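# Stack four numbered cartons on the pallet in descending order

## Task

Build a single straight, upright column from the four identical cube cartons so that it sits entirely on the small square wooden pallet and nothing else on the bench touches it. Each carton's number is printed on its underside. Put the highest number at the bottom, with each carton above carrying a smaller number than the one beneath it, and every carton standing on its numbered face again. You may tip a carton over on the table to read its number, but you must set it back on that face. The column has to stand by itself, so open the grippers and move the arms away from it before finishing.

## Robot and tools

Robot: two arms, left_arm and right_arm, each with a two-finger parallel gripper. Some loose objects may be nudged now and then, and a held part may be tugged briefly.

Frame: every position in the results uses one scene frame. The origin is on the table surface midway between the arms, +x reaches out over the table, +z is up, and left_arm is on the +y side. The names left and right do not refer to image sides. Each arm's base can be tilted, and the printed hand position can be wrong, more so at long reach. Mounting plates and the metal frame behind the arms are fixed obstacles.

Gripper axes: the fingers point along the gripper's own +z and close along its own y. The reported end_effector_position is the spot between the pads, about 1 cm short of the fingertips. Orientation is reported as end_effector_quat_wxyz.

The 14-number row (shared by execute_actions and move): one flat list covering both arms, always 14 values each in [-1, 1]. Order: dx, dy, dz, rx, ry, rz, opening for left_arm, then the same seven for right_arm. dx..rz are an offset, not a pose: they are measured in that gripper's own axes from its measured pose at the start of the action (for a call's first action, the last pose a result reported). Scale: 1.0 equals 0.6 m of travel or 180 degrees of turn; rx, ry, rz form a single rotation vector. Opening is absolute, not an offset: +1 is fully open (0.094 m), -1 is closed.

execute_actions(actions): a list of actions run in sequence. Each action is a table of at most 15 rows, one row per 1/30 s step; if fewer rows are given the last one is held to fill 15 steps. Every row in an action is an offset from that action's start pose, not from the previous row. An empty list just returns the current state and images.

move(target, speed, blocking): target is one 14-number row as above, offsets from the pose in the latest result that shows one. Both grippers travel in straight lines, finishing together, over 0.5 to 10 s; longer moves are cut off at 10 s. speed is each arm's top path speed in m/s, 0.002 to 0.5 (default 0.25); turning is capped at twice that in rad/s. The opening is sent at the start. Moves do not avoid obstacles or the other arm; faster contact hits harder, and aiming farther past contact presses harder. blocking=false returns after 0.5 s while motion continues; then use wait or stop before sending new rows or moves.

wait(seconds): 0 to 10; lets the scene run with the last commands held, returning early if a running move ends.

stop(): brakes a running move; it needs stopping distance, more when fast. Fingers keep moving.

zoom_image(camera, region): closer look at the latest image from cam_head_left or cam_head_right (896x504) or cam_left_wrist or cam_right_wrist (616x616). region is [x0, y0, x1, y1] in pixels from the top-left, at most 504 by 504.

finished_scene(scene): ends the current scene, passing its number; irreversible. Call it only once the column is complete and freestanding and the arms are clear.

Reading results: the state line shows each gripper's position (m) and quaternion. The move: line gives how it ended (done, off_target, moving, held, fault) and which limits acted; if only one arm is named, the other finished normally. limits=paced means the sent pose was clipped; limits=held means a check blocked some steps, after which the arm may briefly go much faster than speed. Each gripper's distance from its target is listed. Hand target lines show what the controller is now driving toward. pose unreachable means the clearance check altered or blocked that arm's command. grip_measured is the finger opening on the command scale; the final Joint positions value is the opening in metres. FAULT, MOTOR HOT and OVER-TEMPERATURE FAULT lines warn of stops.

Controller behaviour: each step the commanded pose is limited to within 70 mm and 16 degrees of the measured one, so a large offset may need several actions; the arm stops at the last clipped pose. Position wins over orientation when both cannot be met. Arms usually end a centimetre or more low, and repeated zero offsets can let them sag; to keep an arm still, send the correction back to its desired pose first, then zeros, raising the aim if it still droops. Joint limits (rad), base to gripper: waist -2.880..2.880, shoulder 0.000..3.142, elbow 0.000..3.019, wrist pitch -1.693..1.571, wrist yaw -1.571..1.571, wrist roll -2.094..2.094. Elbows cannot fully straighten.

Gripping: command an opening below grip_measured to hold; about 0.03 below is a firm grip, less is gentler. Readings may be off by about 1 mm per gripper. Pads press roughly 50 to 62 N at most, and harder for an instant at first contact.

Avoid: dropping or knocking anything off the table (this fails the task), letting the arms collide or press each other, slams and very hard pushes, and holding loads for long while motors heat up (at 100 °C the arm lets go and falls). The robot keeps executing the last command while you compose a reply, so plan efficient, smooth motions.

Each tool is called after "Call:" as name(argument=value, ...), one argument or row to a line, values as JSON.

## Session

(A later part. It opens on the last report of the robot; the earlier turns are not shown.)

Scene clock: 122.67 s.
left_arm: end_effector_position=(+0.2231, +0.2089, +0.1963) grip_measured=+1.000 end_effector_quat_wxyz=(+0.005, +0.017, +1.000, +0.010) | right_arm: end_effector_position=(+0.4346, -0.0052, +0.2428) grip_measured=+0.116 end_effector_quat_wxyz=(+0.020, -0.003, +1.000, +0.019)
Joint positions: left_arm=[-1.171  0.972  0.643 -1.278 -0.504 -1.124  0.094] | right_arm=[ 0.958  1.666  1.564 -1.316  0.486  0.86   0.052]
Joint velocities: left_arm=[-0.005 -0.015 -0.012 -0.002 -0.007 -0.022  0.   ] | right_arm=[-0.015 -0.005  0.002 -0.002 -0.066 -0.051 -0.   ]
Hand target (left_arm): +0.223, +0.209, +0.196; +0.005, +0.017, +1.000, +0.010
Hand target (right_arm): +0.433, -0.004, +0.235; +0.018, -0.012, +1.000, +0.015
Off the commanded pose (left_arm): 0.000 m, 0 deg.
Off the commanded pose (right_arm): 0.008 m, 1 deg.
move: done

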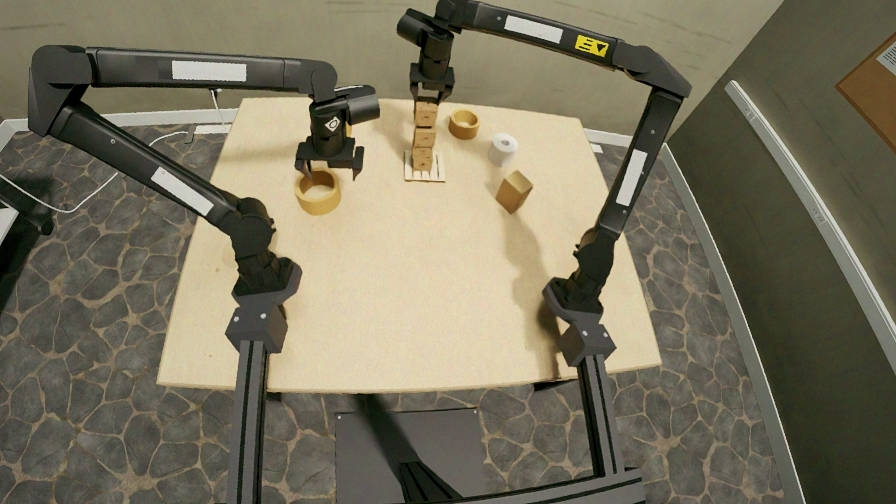

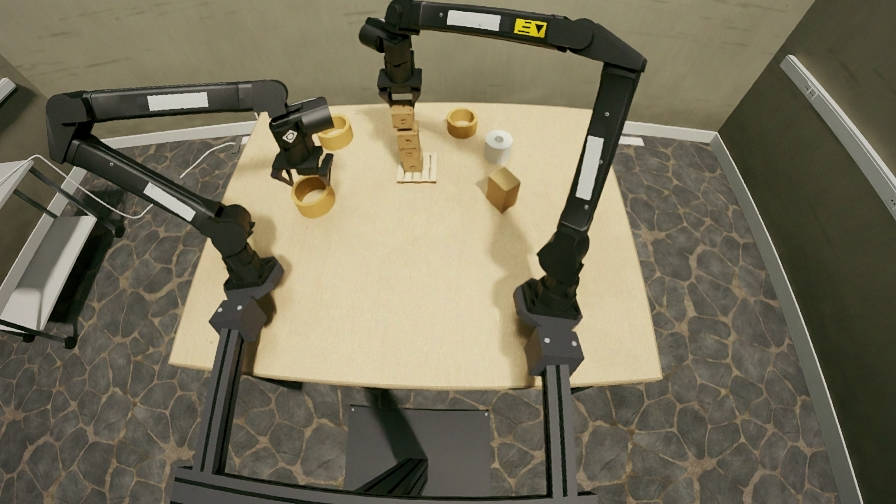

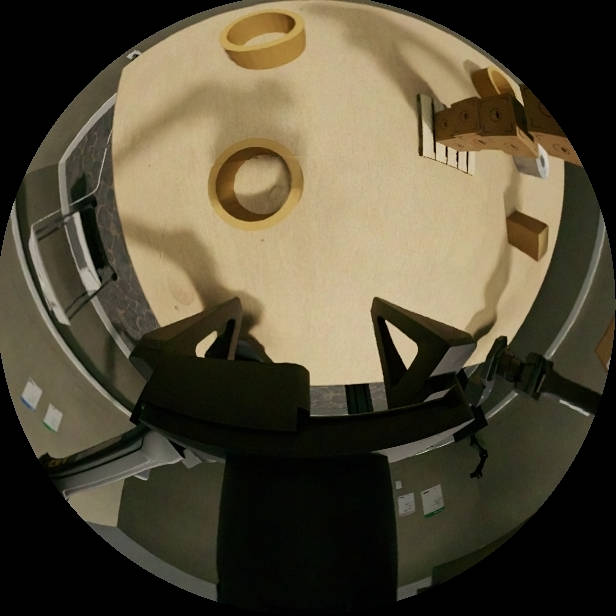

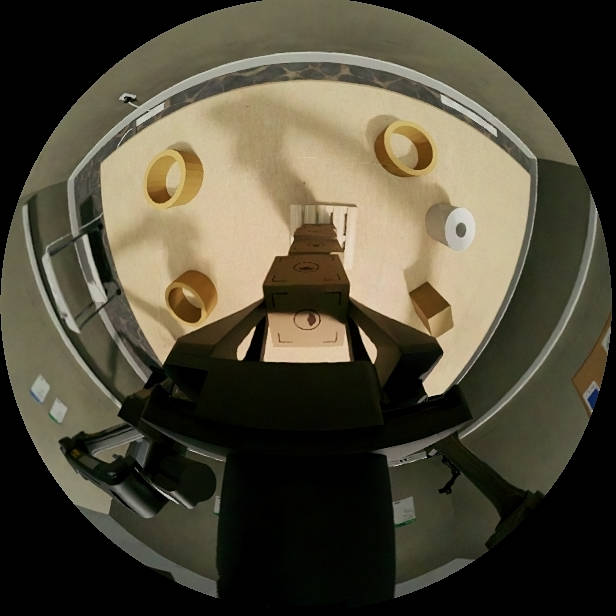

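Call:
move(
  target=[0,0,0,0,0,0,1,0.01,-0.01,0.03,0.01,0.01,0,0.06],
  speed=0.02,
)

Call:
zoom_image(
  camera="cam_left_wrist",
  region=[420,60,600,240],
)

Call:
zoom_image(
  camera="cam_right_wrist",
  region=[230,170,390,330],
)

Scene clock: 124.23 s.
left_arm: end_effector_position=(+0.2231, +0.2089, +0.1963) grip_measured=+1.000 end_effector_quat_wxyz=(+0.005, +0.017, +1.000, +0.010) | right_arm: end_effector_position=(+0.4306, -0.0060, +0.2392) grip_measured=+0.116 end_effector_quat_wxyz=(+0.015, -0.006, +1.000, +0.017)
Joint positions: left_arm=[-1.171  0.972  0.643 -1.278 -0.504 -1.124  0.094] | right_arm=[ 0.958  1.666  1.554 -1.316  0.481  0.858  0.052]
Joint velocities: left_arm=[-0.024 -0.015  0.007 -0.002  0.051  0.022  0.   ] | right_arm=[-0.005 -0.024 -0.012 -0.007 -0.037 -0.051 -0.   ]
Hand target (left_arm): +0.223, +0.209, +0.196; +0.005, +0.017, +1.000, +0.010
Hand target (right_arm): +0.429, -0.011, +0.225; +0.004, -0.003, +1.000, +0.003
Off the commanded pose (left_arm): 0.000 m, 0 deg.
Off the commanded pose (right_arm): 0.016 m, 2 deg.
move: off_target (right_arm)

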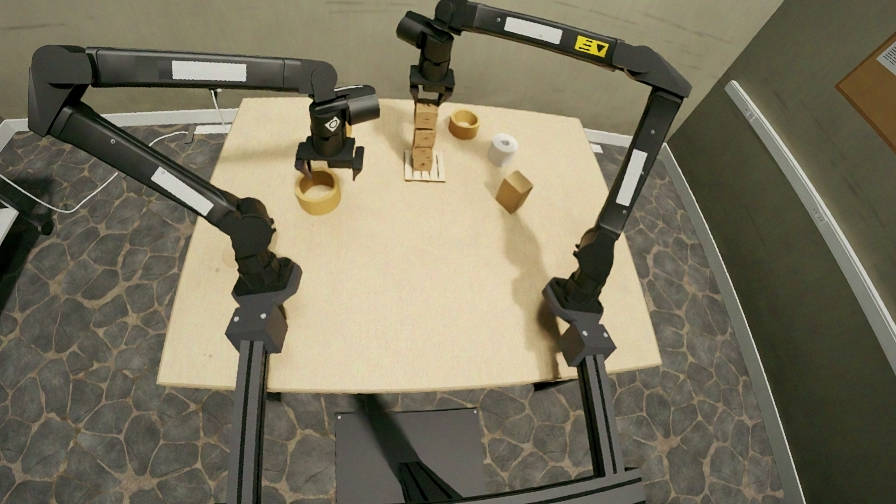

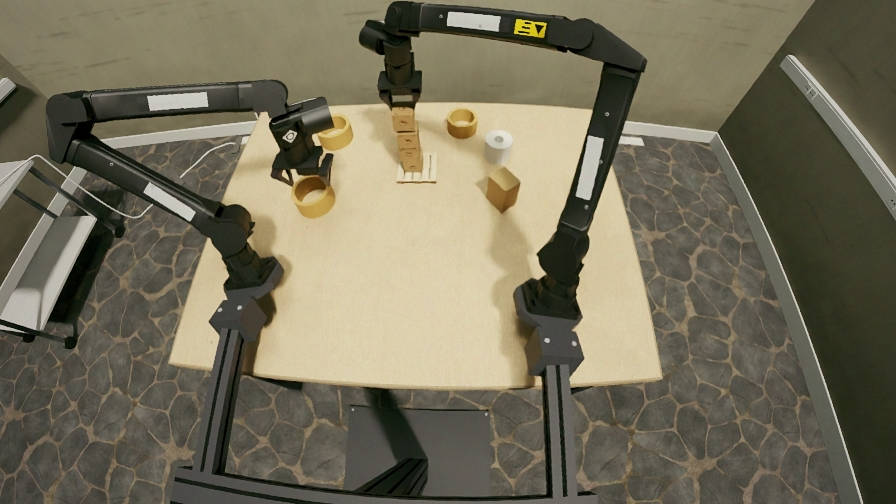

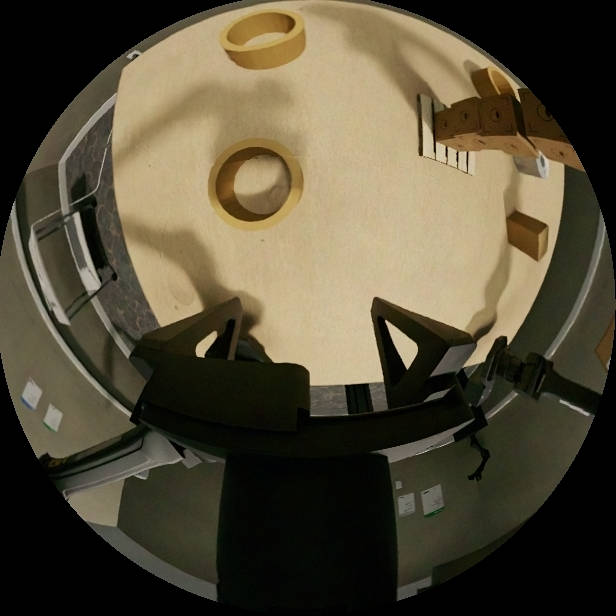

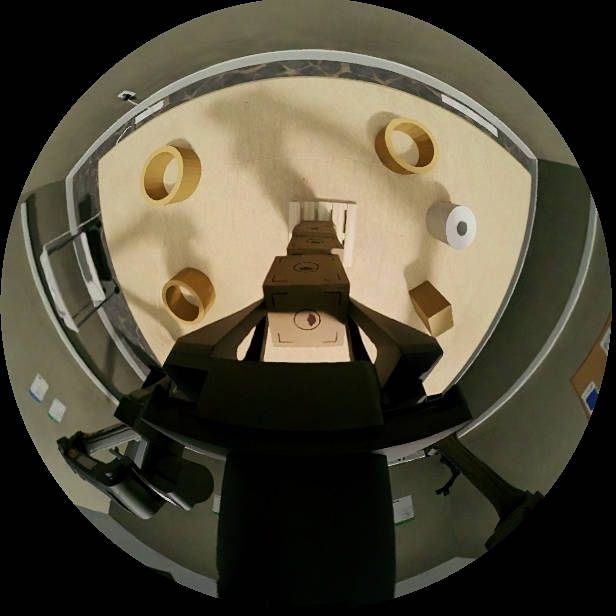

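Region (420, 60, 600, 240) of cam_left_wrist's 616x616 image, scaled by 2.800, with more detail than that image has.

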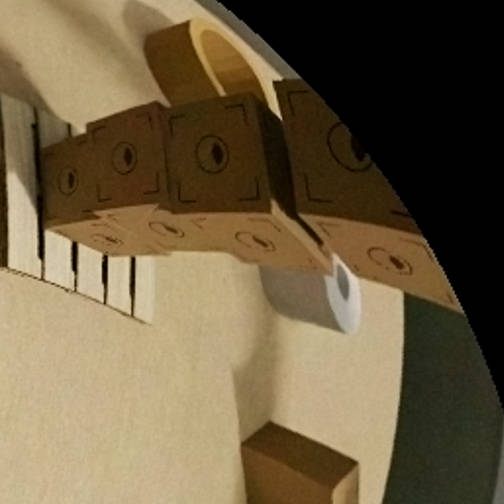

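Region (230, 170, 390, 330) of cam_right_wrist's 616x616 image, scaled by 3.150, with more detail than that image has.

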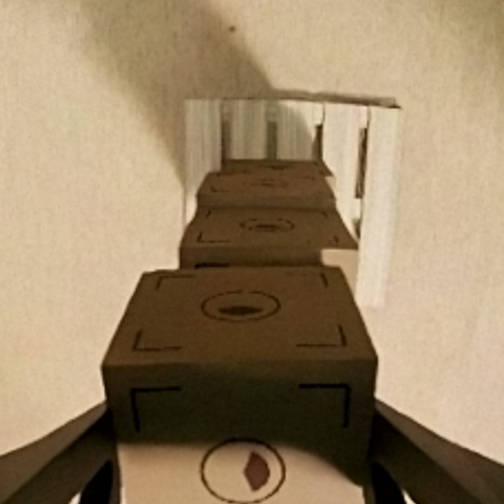

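Call:
move(
  target=[0,0,0,0,0,0,1,0.004,-0.02,0.035,0.018,0.018,0,0.06],
  speed=0.02,
)

Call:
zoom_image(
  camera="cam_left_wrist",
  region=[420,60,600,240],
)

Call:
zoom_image(
  camera="cam_right_wrist",
  region=[230,170,390,330],
)

Scene clock: 126.70 s.
left_arm: end_effector_position=(+0.2231, +0.2089, +0.1963) grip_measured=+1.000 end_effector_quat_wxyz=(+0.005, +0.017, +1.000, +0.010) | right_arm: end_effector_position=(+0.4277, -0.0158, +0.2317) grip_measured=+0.116 end_effector_quat_wxyz=(-0.003, -0.010, +1.000, +0.000)
Joint positions: left_arm=[-1.171  0.972  0.643 -1.278 -0.504 -1.124  0.094] | right_arm=[ 0.943  1.674  1.554 -1.354  0.473  0.858  0.052]
Joint velocities: left_arm=[-0.015 -0.005 -0.002 -0.002 -0.066 -0.007  0.   ] | right_arm=[-0.005 -0.015  0.017 -0.012 -0.022 -0.022 -0.   ]
Hand target (left_arm): +0.223, +0.209, +0.196; +0.005, +0.017, +1.000, +0.010
Hand target (right_arm): +0.429, -0.018, +0.218; -0.013, -0.006, +1.000, -0.011
Off the commanded pose (left_arm): 0.000 m, 0 deg.
Off the commanded pose (right_arm): 0.014 m, 2 deg.
move: off_target (right_arm)

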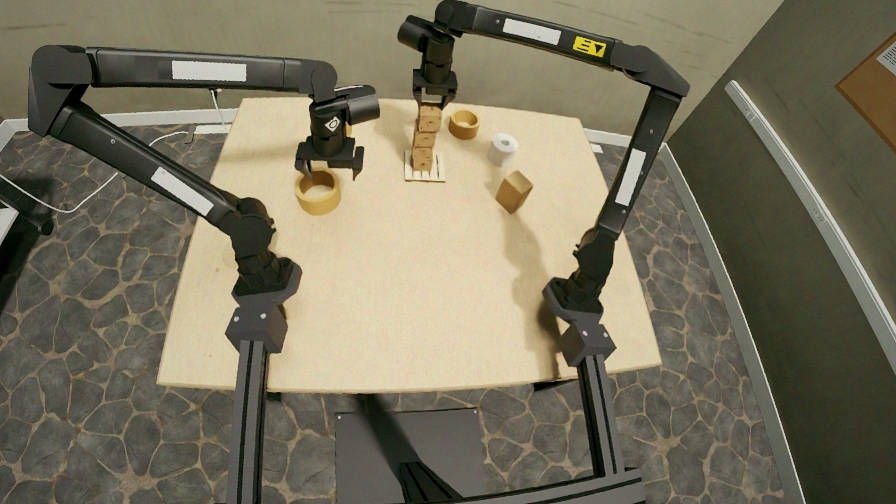

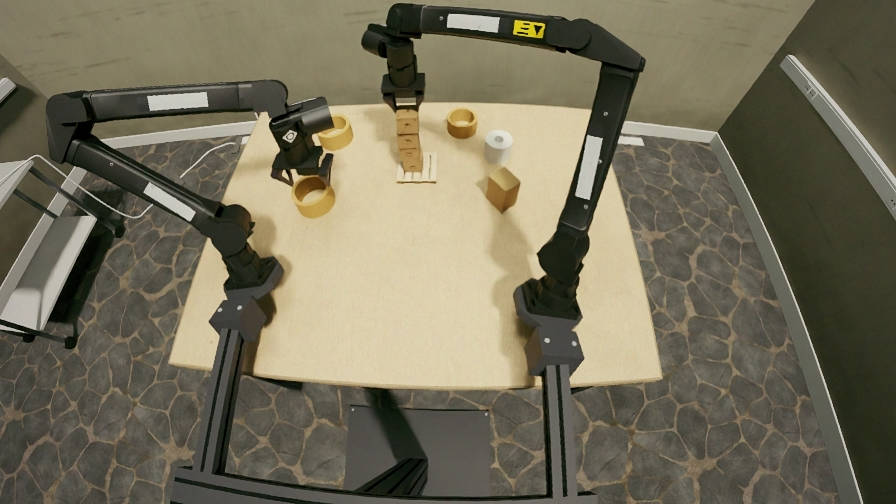

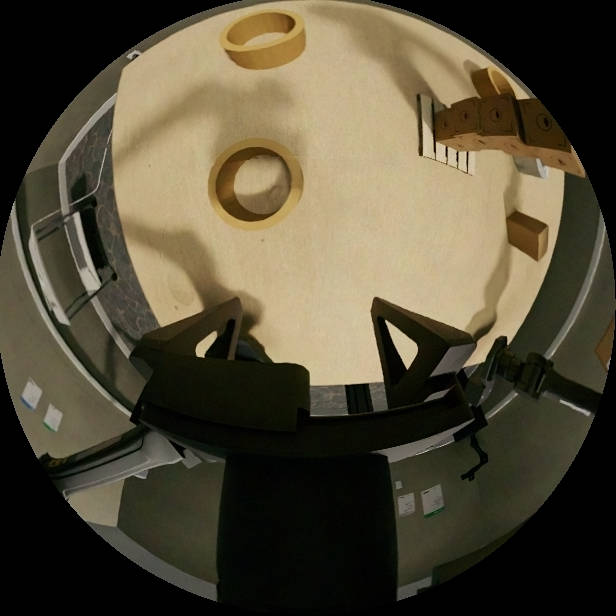

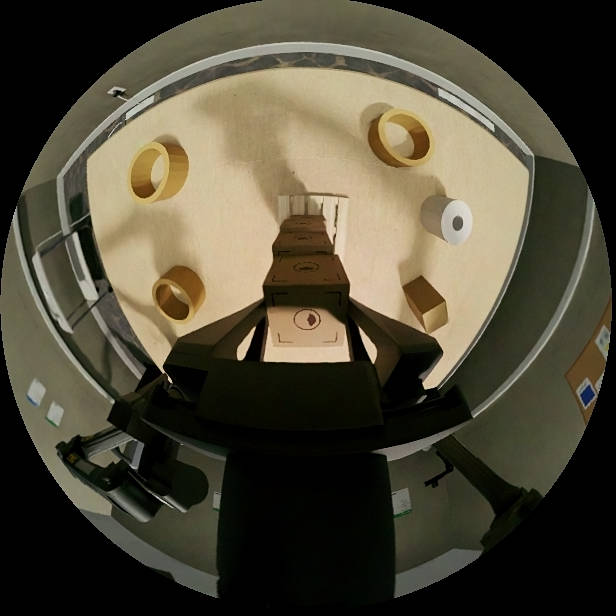

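Region (420, 60, 600, 240) of cam_left_wrist's 616x616 image, scaled by 2.800, with more detail than that image has.

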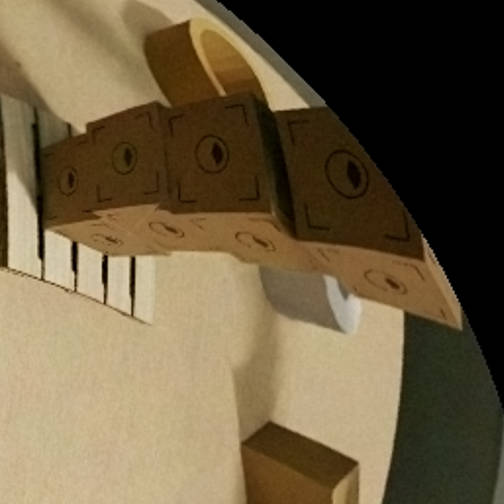

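Region (230, 170, 390, 330) of cam_right_wrist's 616x616 image, scaled by 3.150, with more detail than that image has.

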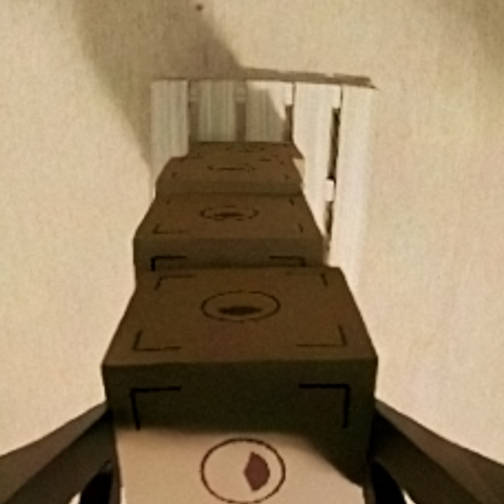

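Call:
move(
  target=[0,0,0,0,0,0,1,-0.01,0.016,0.022,-0.004,-0.004,0,0.06],
  speed=0.02,
)

Call:
zoom_image(
  camera="cam_left_wrist",
  region=[420,60,600,240],
)

Call:
zoom_image(
  camera="cam_right_wrist",
  region=[230,170,390,330],
)

Scene clock: 128.07 s.
left_arm: end_effector_position=(+0.2231, +0.2089, +0.1963) grip_measured=+1.000 end_effector_quat_wxyz=(+0.005, +0.017, +1.000, +0.010) | right_arm: end_effector_position=(+0.4335, -0.0089, +0.2318) grip_measured=+0.116 end_effector_quat_wxyz=(+0.009, -0.004, +1.000, +0.014)
Joint positions: left_arm=[-1.171  0.972  0.643 -1.278 -0.504 -1.124  0.094] | right_arm=[ 0.943  1.674  1.554 -1.314  0.473  0.854  0.052]
Joint velocities: left_arm=[-0.015 -0.015 -0.002  0.007 -0.022  0.022  0.   ] | right_arm=[-0.005 -0.005 -0.002 -0.002  0.066 -0.007  0.   ]
Hand target (left_arm): +0.223, +0.209, +0.196; +0.005, +0.017, +1.000, +0.010
Hand target (right_arm): +0.433, -0.006, +0.219; +0.004, -0.011, +1.000, +0.007
Off the commanded pose (left_arm): 0.000 m, 0 deg.
Off the commanded pose (right_arm): 0.014 m, 1 deg.
move: off_target (right_arm)

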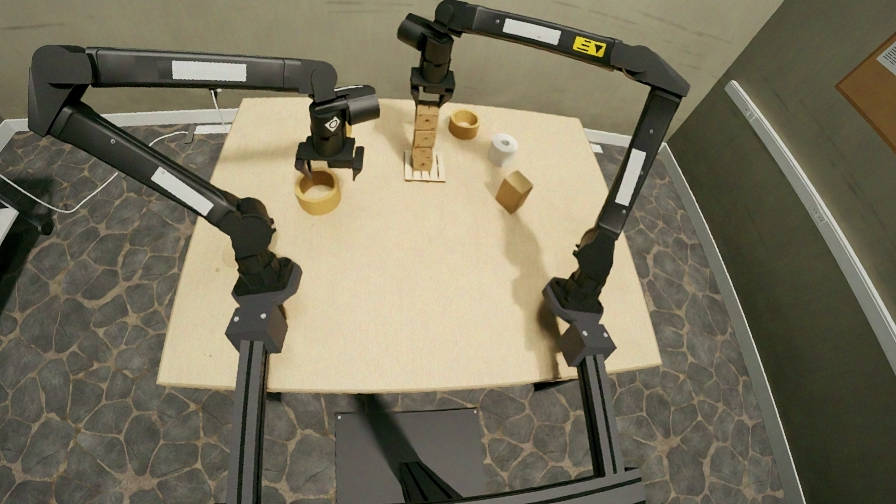

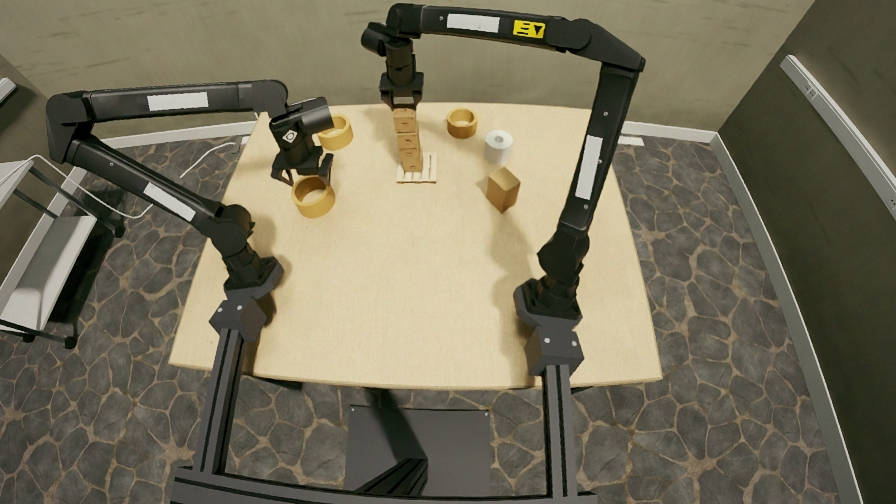

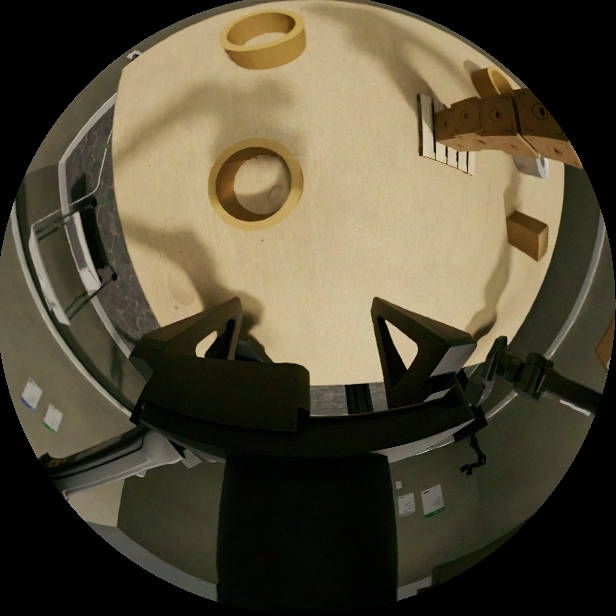

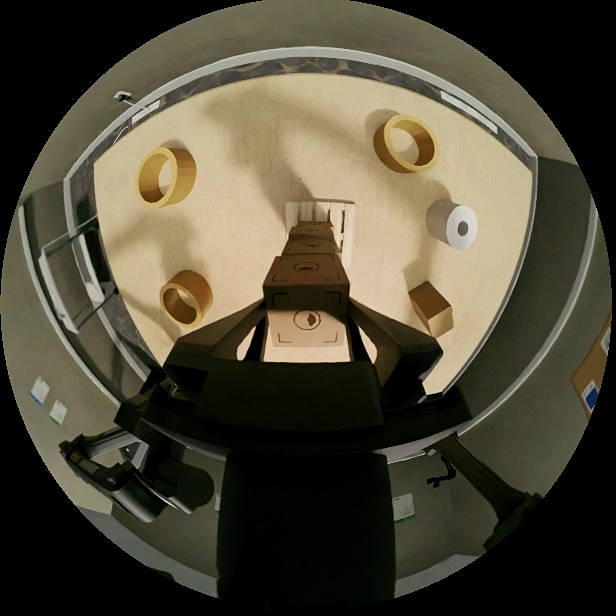

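Region (420, 60, 600, 240) of cam_left_wrist's 616x616 image, scaled by 2.800, with more detail than that image has.

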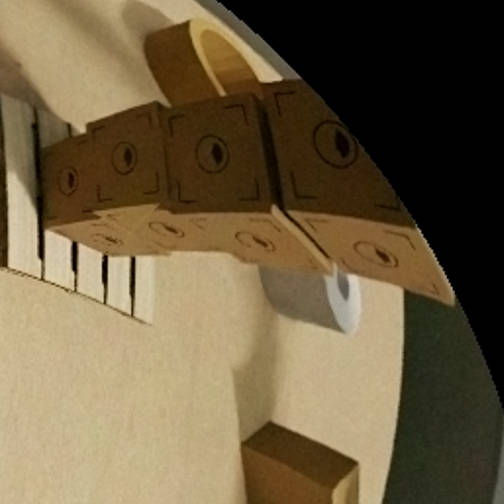

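Region (230, 170, 390, 330) of cam_right_wrist's 616x616 image, scaled by 3.150, with more detail than that image has.

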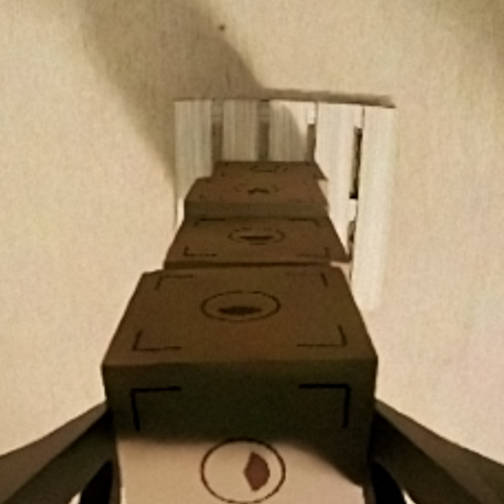

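Halfway between is wanted.

Call:
move(
  target=[0,0,0,0,0,0,1,0.006,-0.007,0.032,0.004,0.004,0,0.06],
  speed=0.02,
)

Call:
zoom_image(
  camera="cam_left_wrist",
  region=[420,60,600,240],
)

Call:
zoom_image(
  camera="cam_right_wrist",
  region=[230,170,390,330],
)

Scene clock: 129.73 s.
left_arm: end_effector_position=(+0.2231, +0.2089, +0.1963) grip_measured=+1.000 end_effector_quat_wxyz=(+0.005, +0.017, +1.000, +0.010) | right_arm: end_effector_position=(+0.4289, -0.0084, +0.2244) grip_measured=+0.116 end_effector_quat_wxyz=(+0.007, -0.004, +1.000, +0.013)
Joint positions: left_arm=[-1.171  0.972  0.643 -1.278 -0.504 -1.124  0.094] | right_arm=[ 0.943  1.674  1.532 -1.295  0.472  0.853  0.052]
Joint velocities: left_arm=[-0.015  0.005 -0.017 -0.002  0.037  0.125  0.   ] | right_arm=[ 0.005  0.005 -0.007  0.002 -0.066 -0.037 -0.001]
Hand target (left_arm): +0.223, +0.209, +0.196; +0.005, +0.017, +1.000, +0.010
Hand target (right_arm): +0.430, -0.013, +0.212; +0.002, -0.003, +1.000, +0.008
Off the commanded pose (left_arm): 0.000 m, 0 deg.
Off the commanded pose (right_arm): 0.013 m, 1 deg.
move: off_target (right_arm)

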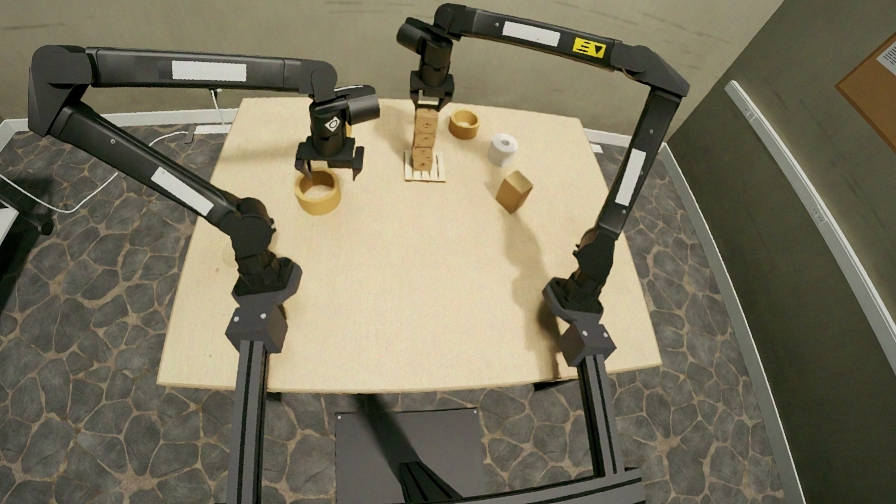

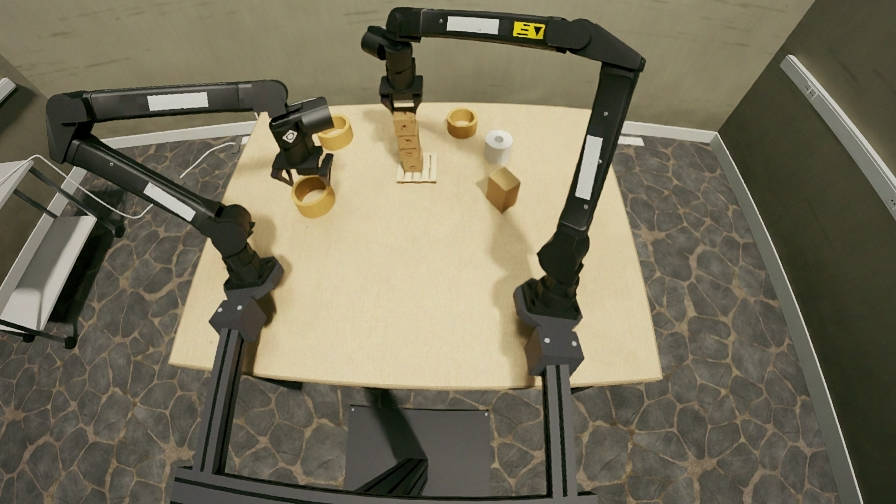

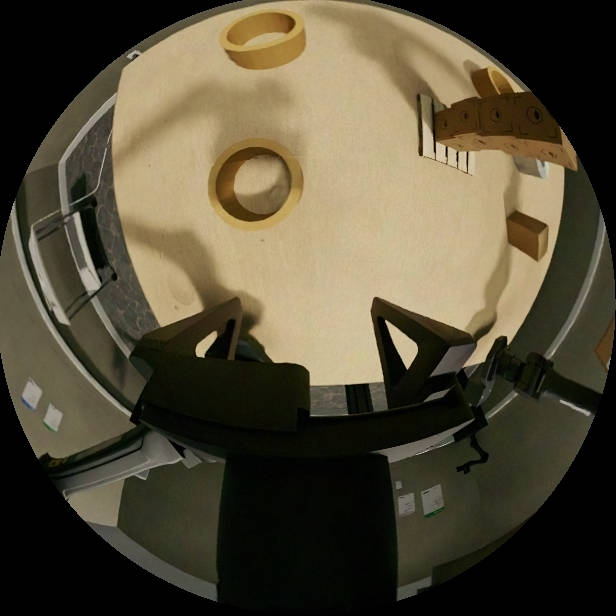

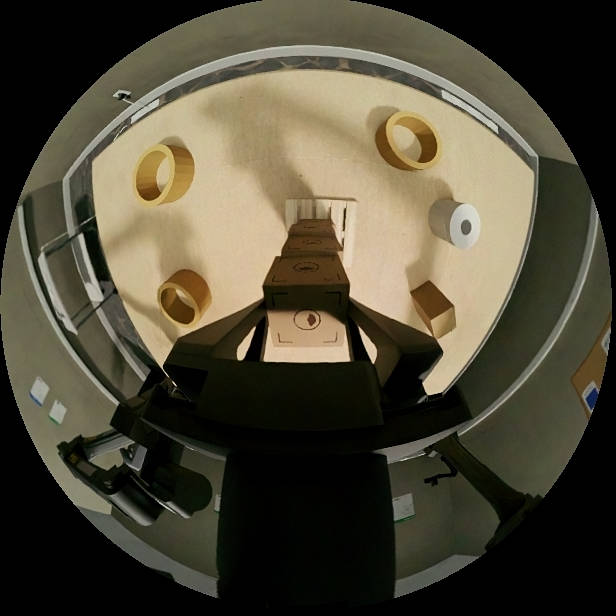

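Region (420, 60, 600, 240) of cam_left_wrist's 616x616 image, scaled by 2.800, with more detail than that image has.

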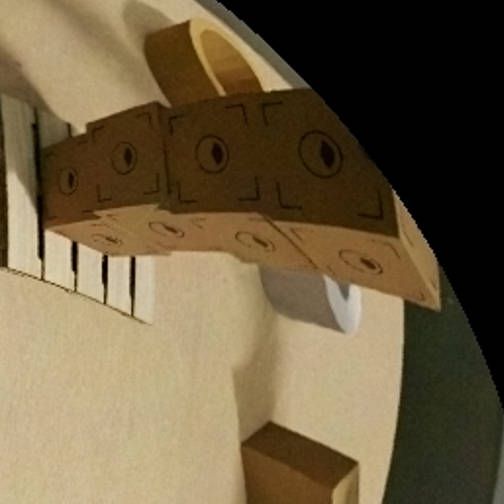

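Region (230, 170, 390, 330) of cam_right_wrist's 616x616 image, scaled by 3.150, with more detail than that image has.

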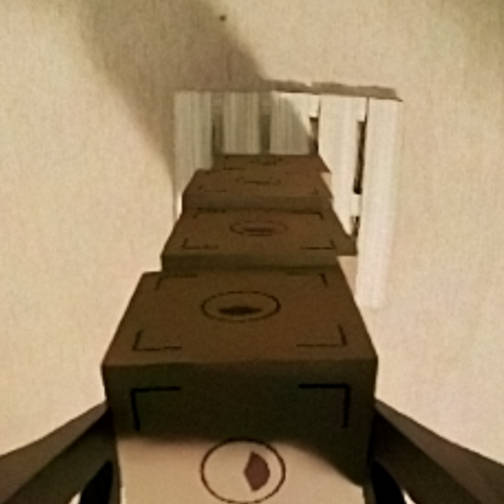

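Call:
move(
  target=[0,0,0,0,0,0,1,0,-0.022,0.006,0.008,0.004,0,0.06],
  speed=0.02,
)

Call:
zoom_image(
  camera="cam_left_wrist",
  region=[420,60,600,240],
)

Call:
zoom_image(
  camera="cam_right_wrist",
  region=[230,170,390,330],
)

Scene clock: 130.93 s.
left_arm: end_effector_position=(+0.2231, +0.2089, +0.1963) grip_measured=+1.000 end_effector_quat_wxyz=(+0.005, +0.017, +1.000, +0.010) | right_arm: end_effector_position=(+0.4276, -0.0106, +0.2243) grip_measured=+0.116 end_effector_quat_wxyz=(+0.005, -0.007, +1.000, +0.009)
Joint positions: left_arm=[-1.171  0.972  0.643 -1.278 -0.504 -1.124  0.094] | right_arm=[ 0.943  1.674  1.532 -1.306  0.475  0.853  0.052]
Joint velocities: left_arm=[-0.024  0.005  0.002 -0.007 -0.095 -0.037  0.   ] | right_arm=[-0.015 -0.015 -0.017  0.002 -0.007  0.051 -0.001]
Hand target (left_arm): +0.223, +0.209, +0.196; +0.005, +0.017, +1.000, +0.010
Hand target (right_arm): +0.429, -0.021, +0.221; +0.001, -0.004, +1.000, +0.001
Off the commanded pose (left_arm): 0.000 m, 0 deg.
Off the commanded pose (right_arm): 0.012 m, 1 deg.
move: off_target (right_arm)

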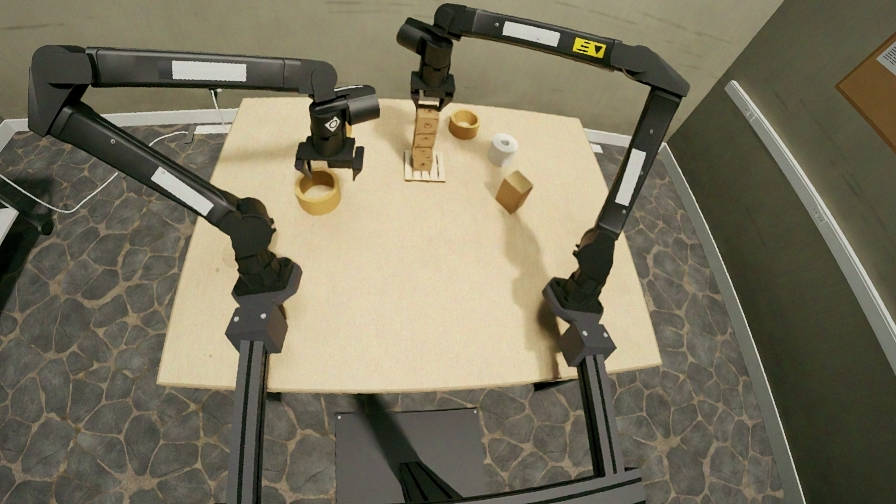

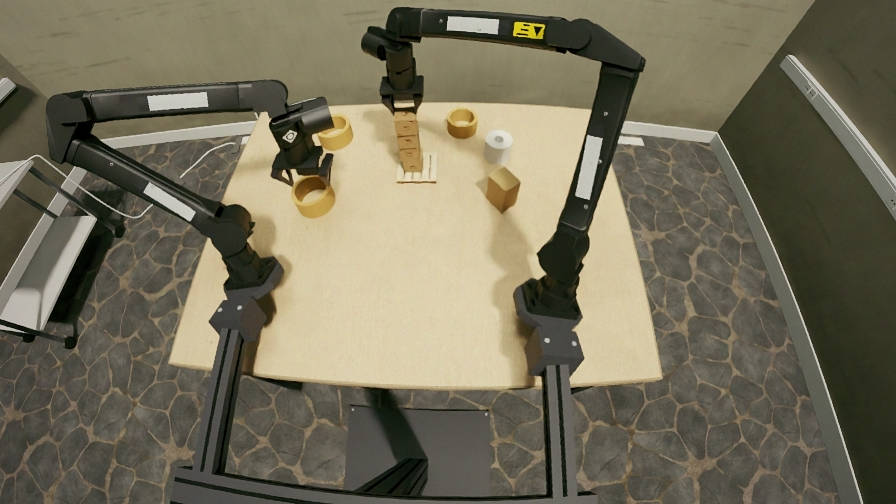

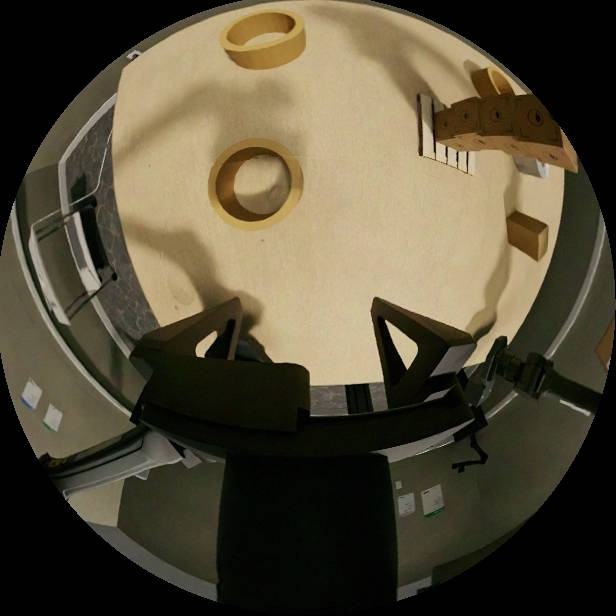

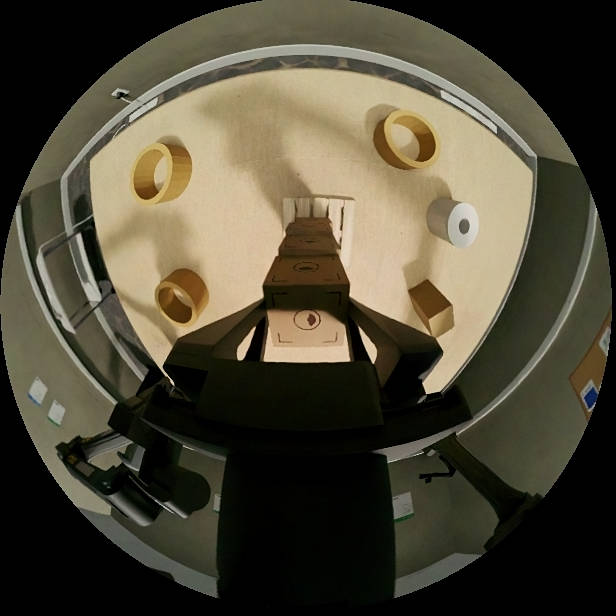

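Region (420, 60, 600, 240) of cam_left_wrist's 616x616 image, scaled by 2.800, with more detail than that image has.

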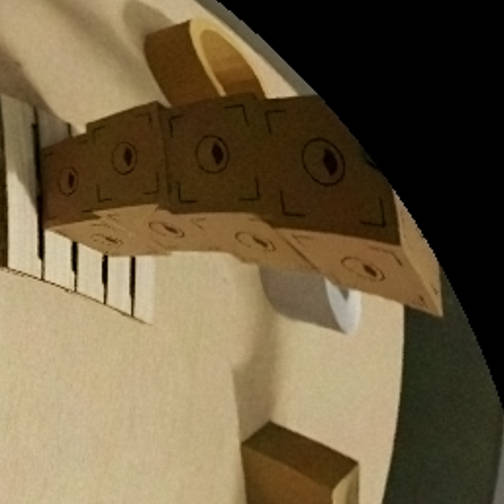

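Region (230, 170, 390, 330) of cam_right_wrist's 616x616 image, scaled by 3.150, with more detail than that image has.

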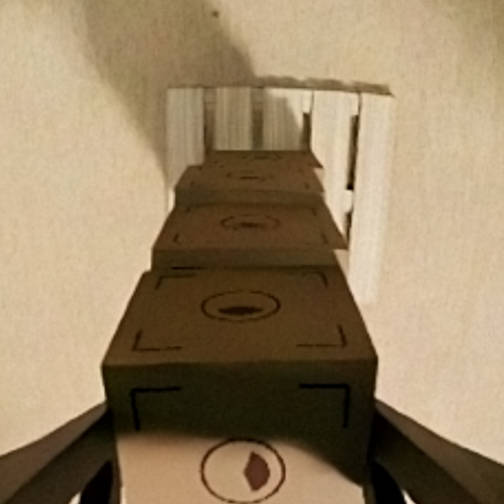

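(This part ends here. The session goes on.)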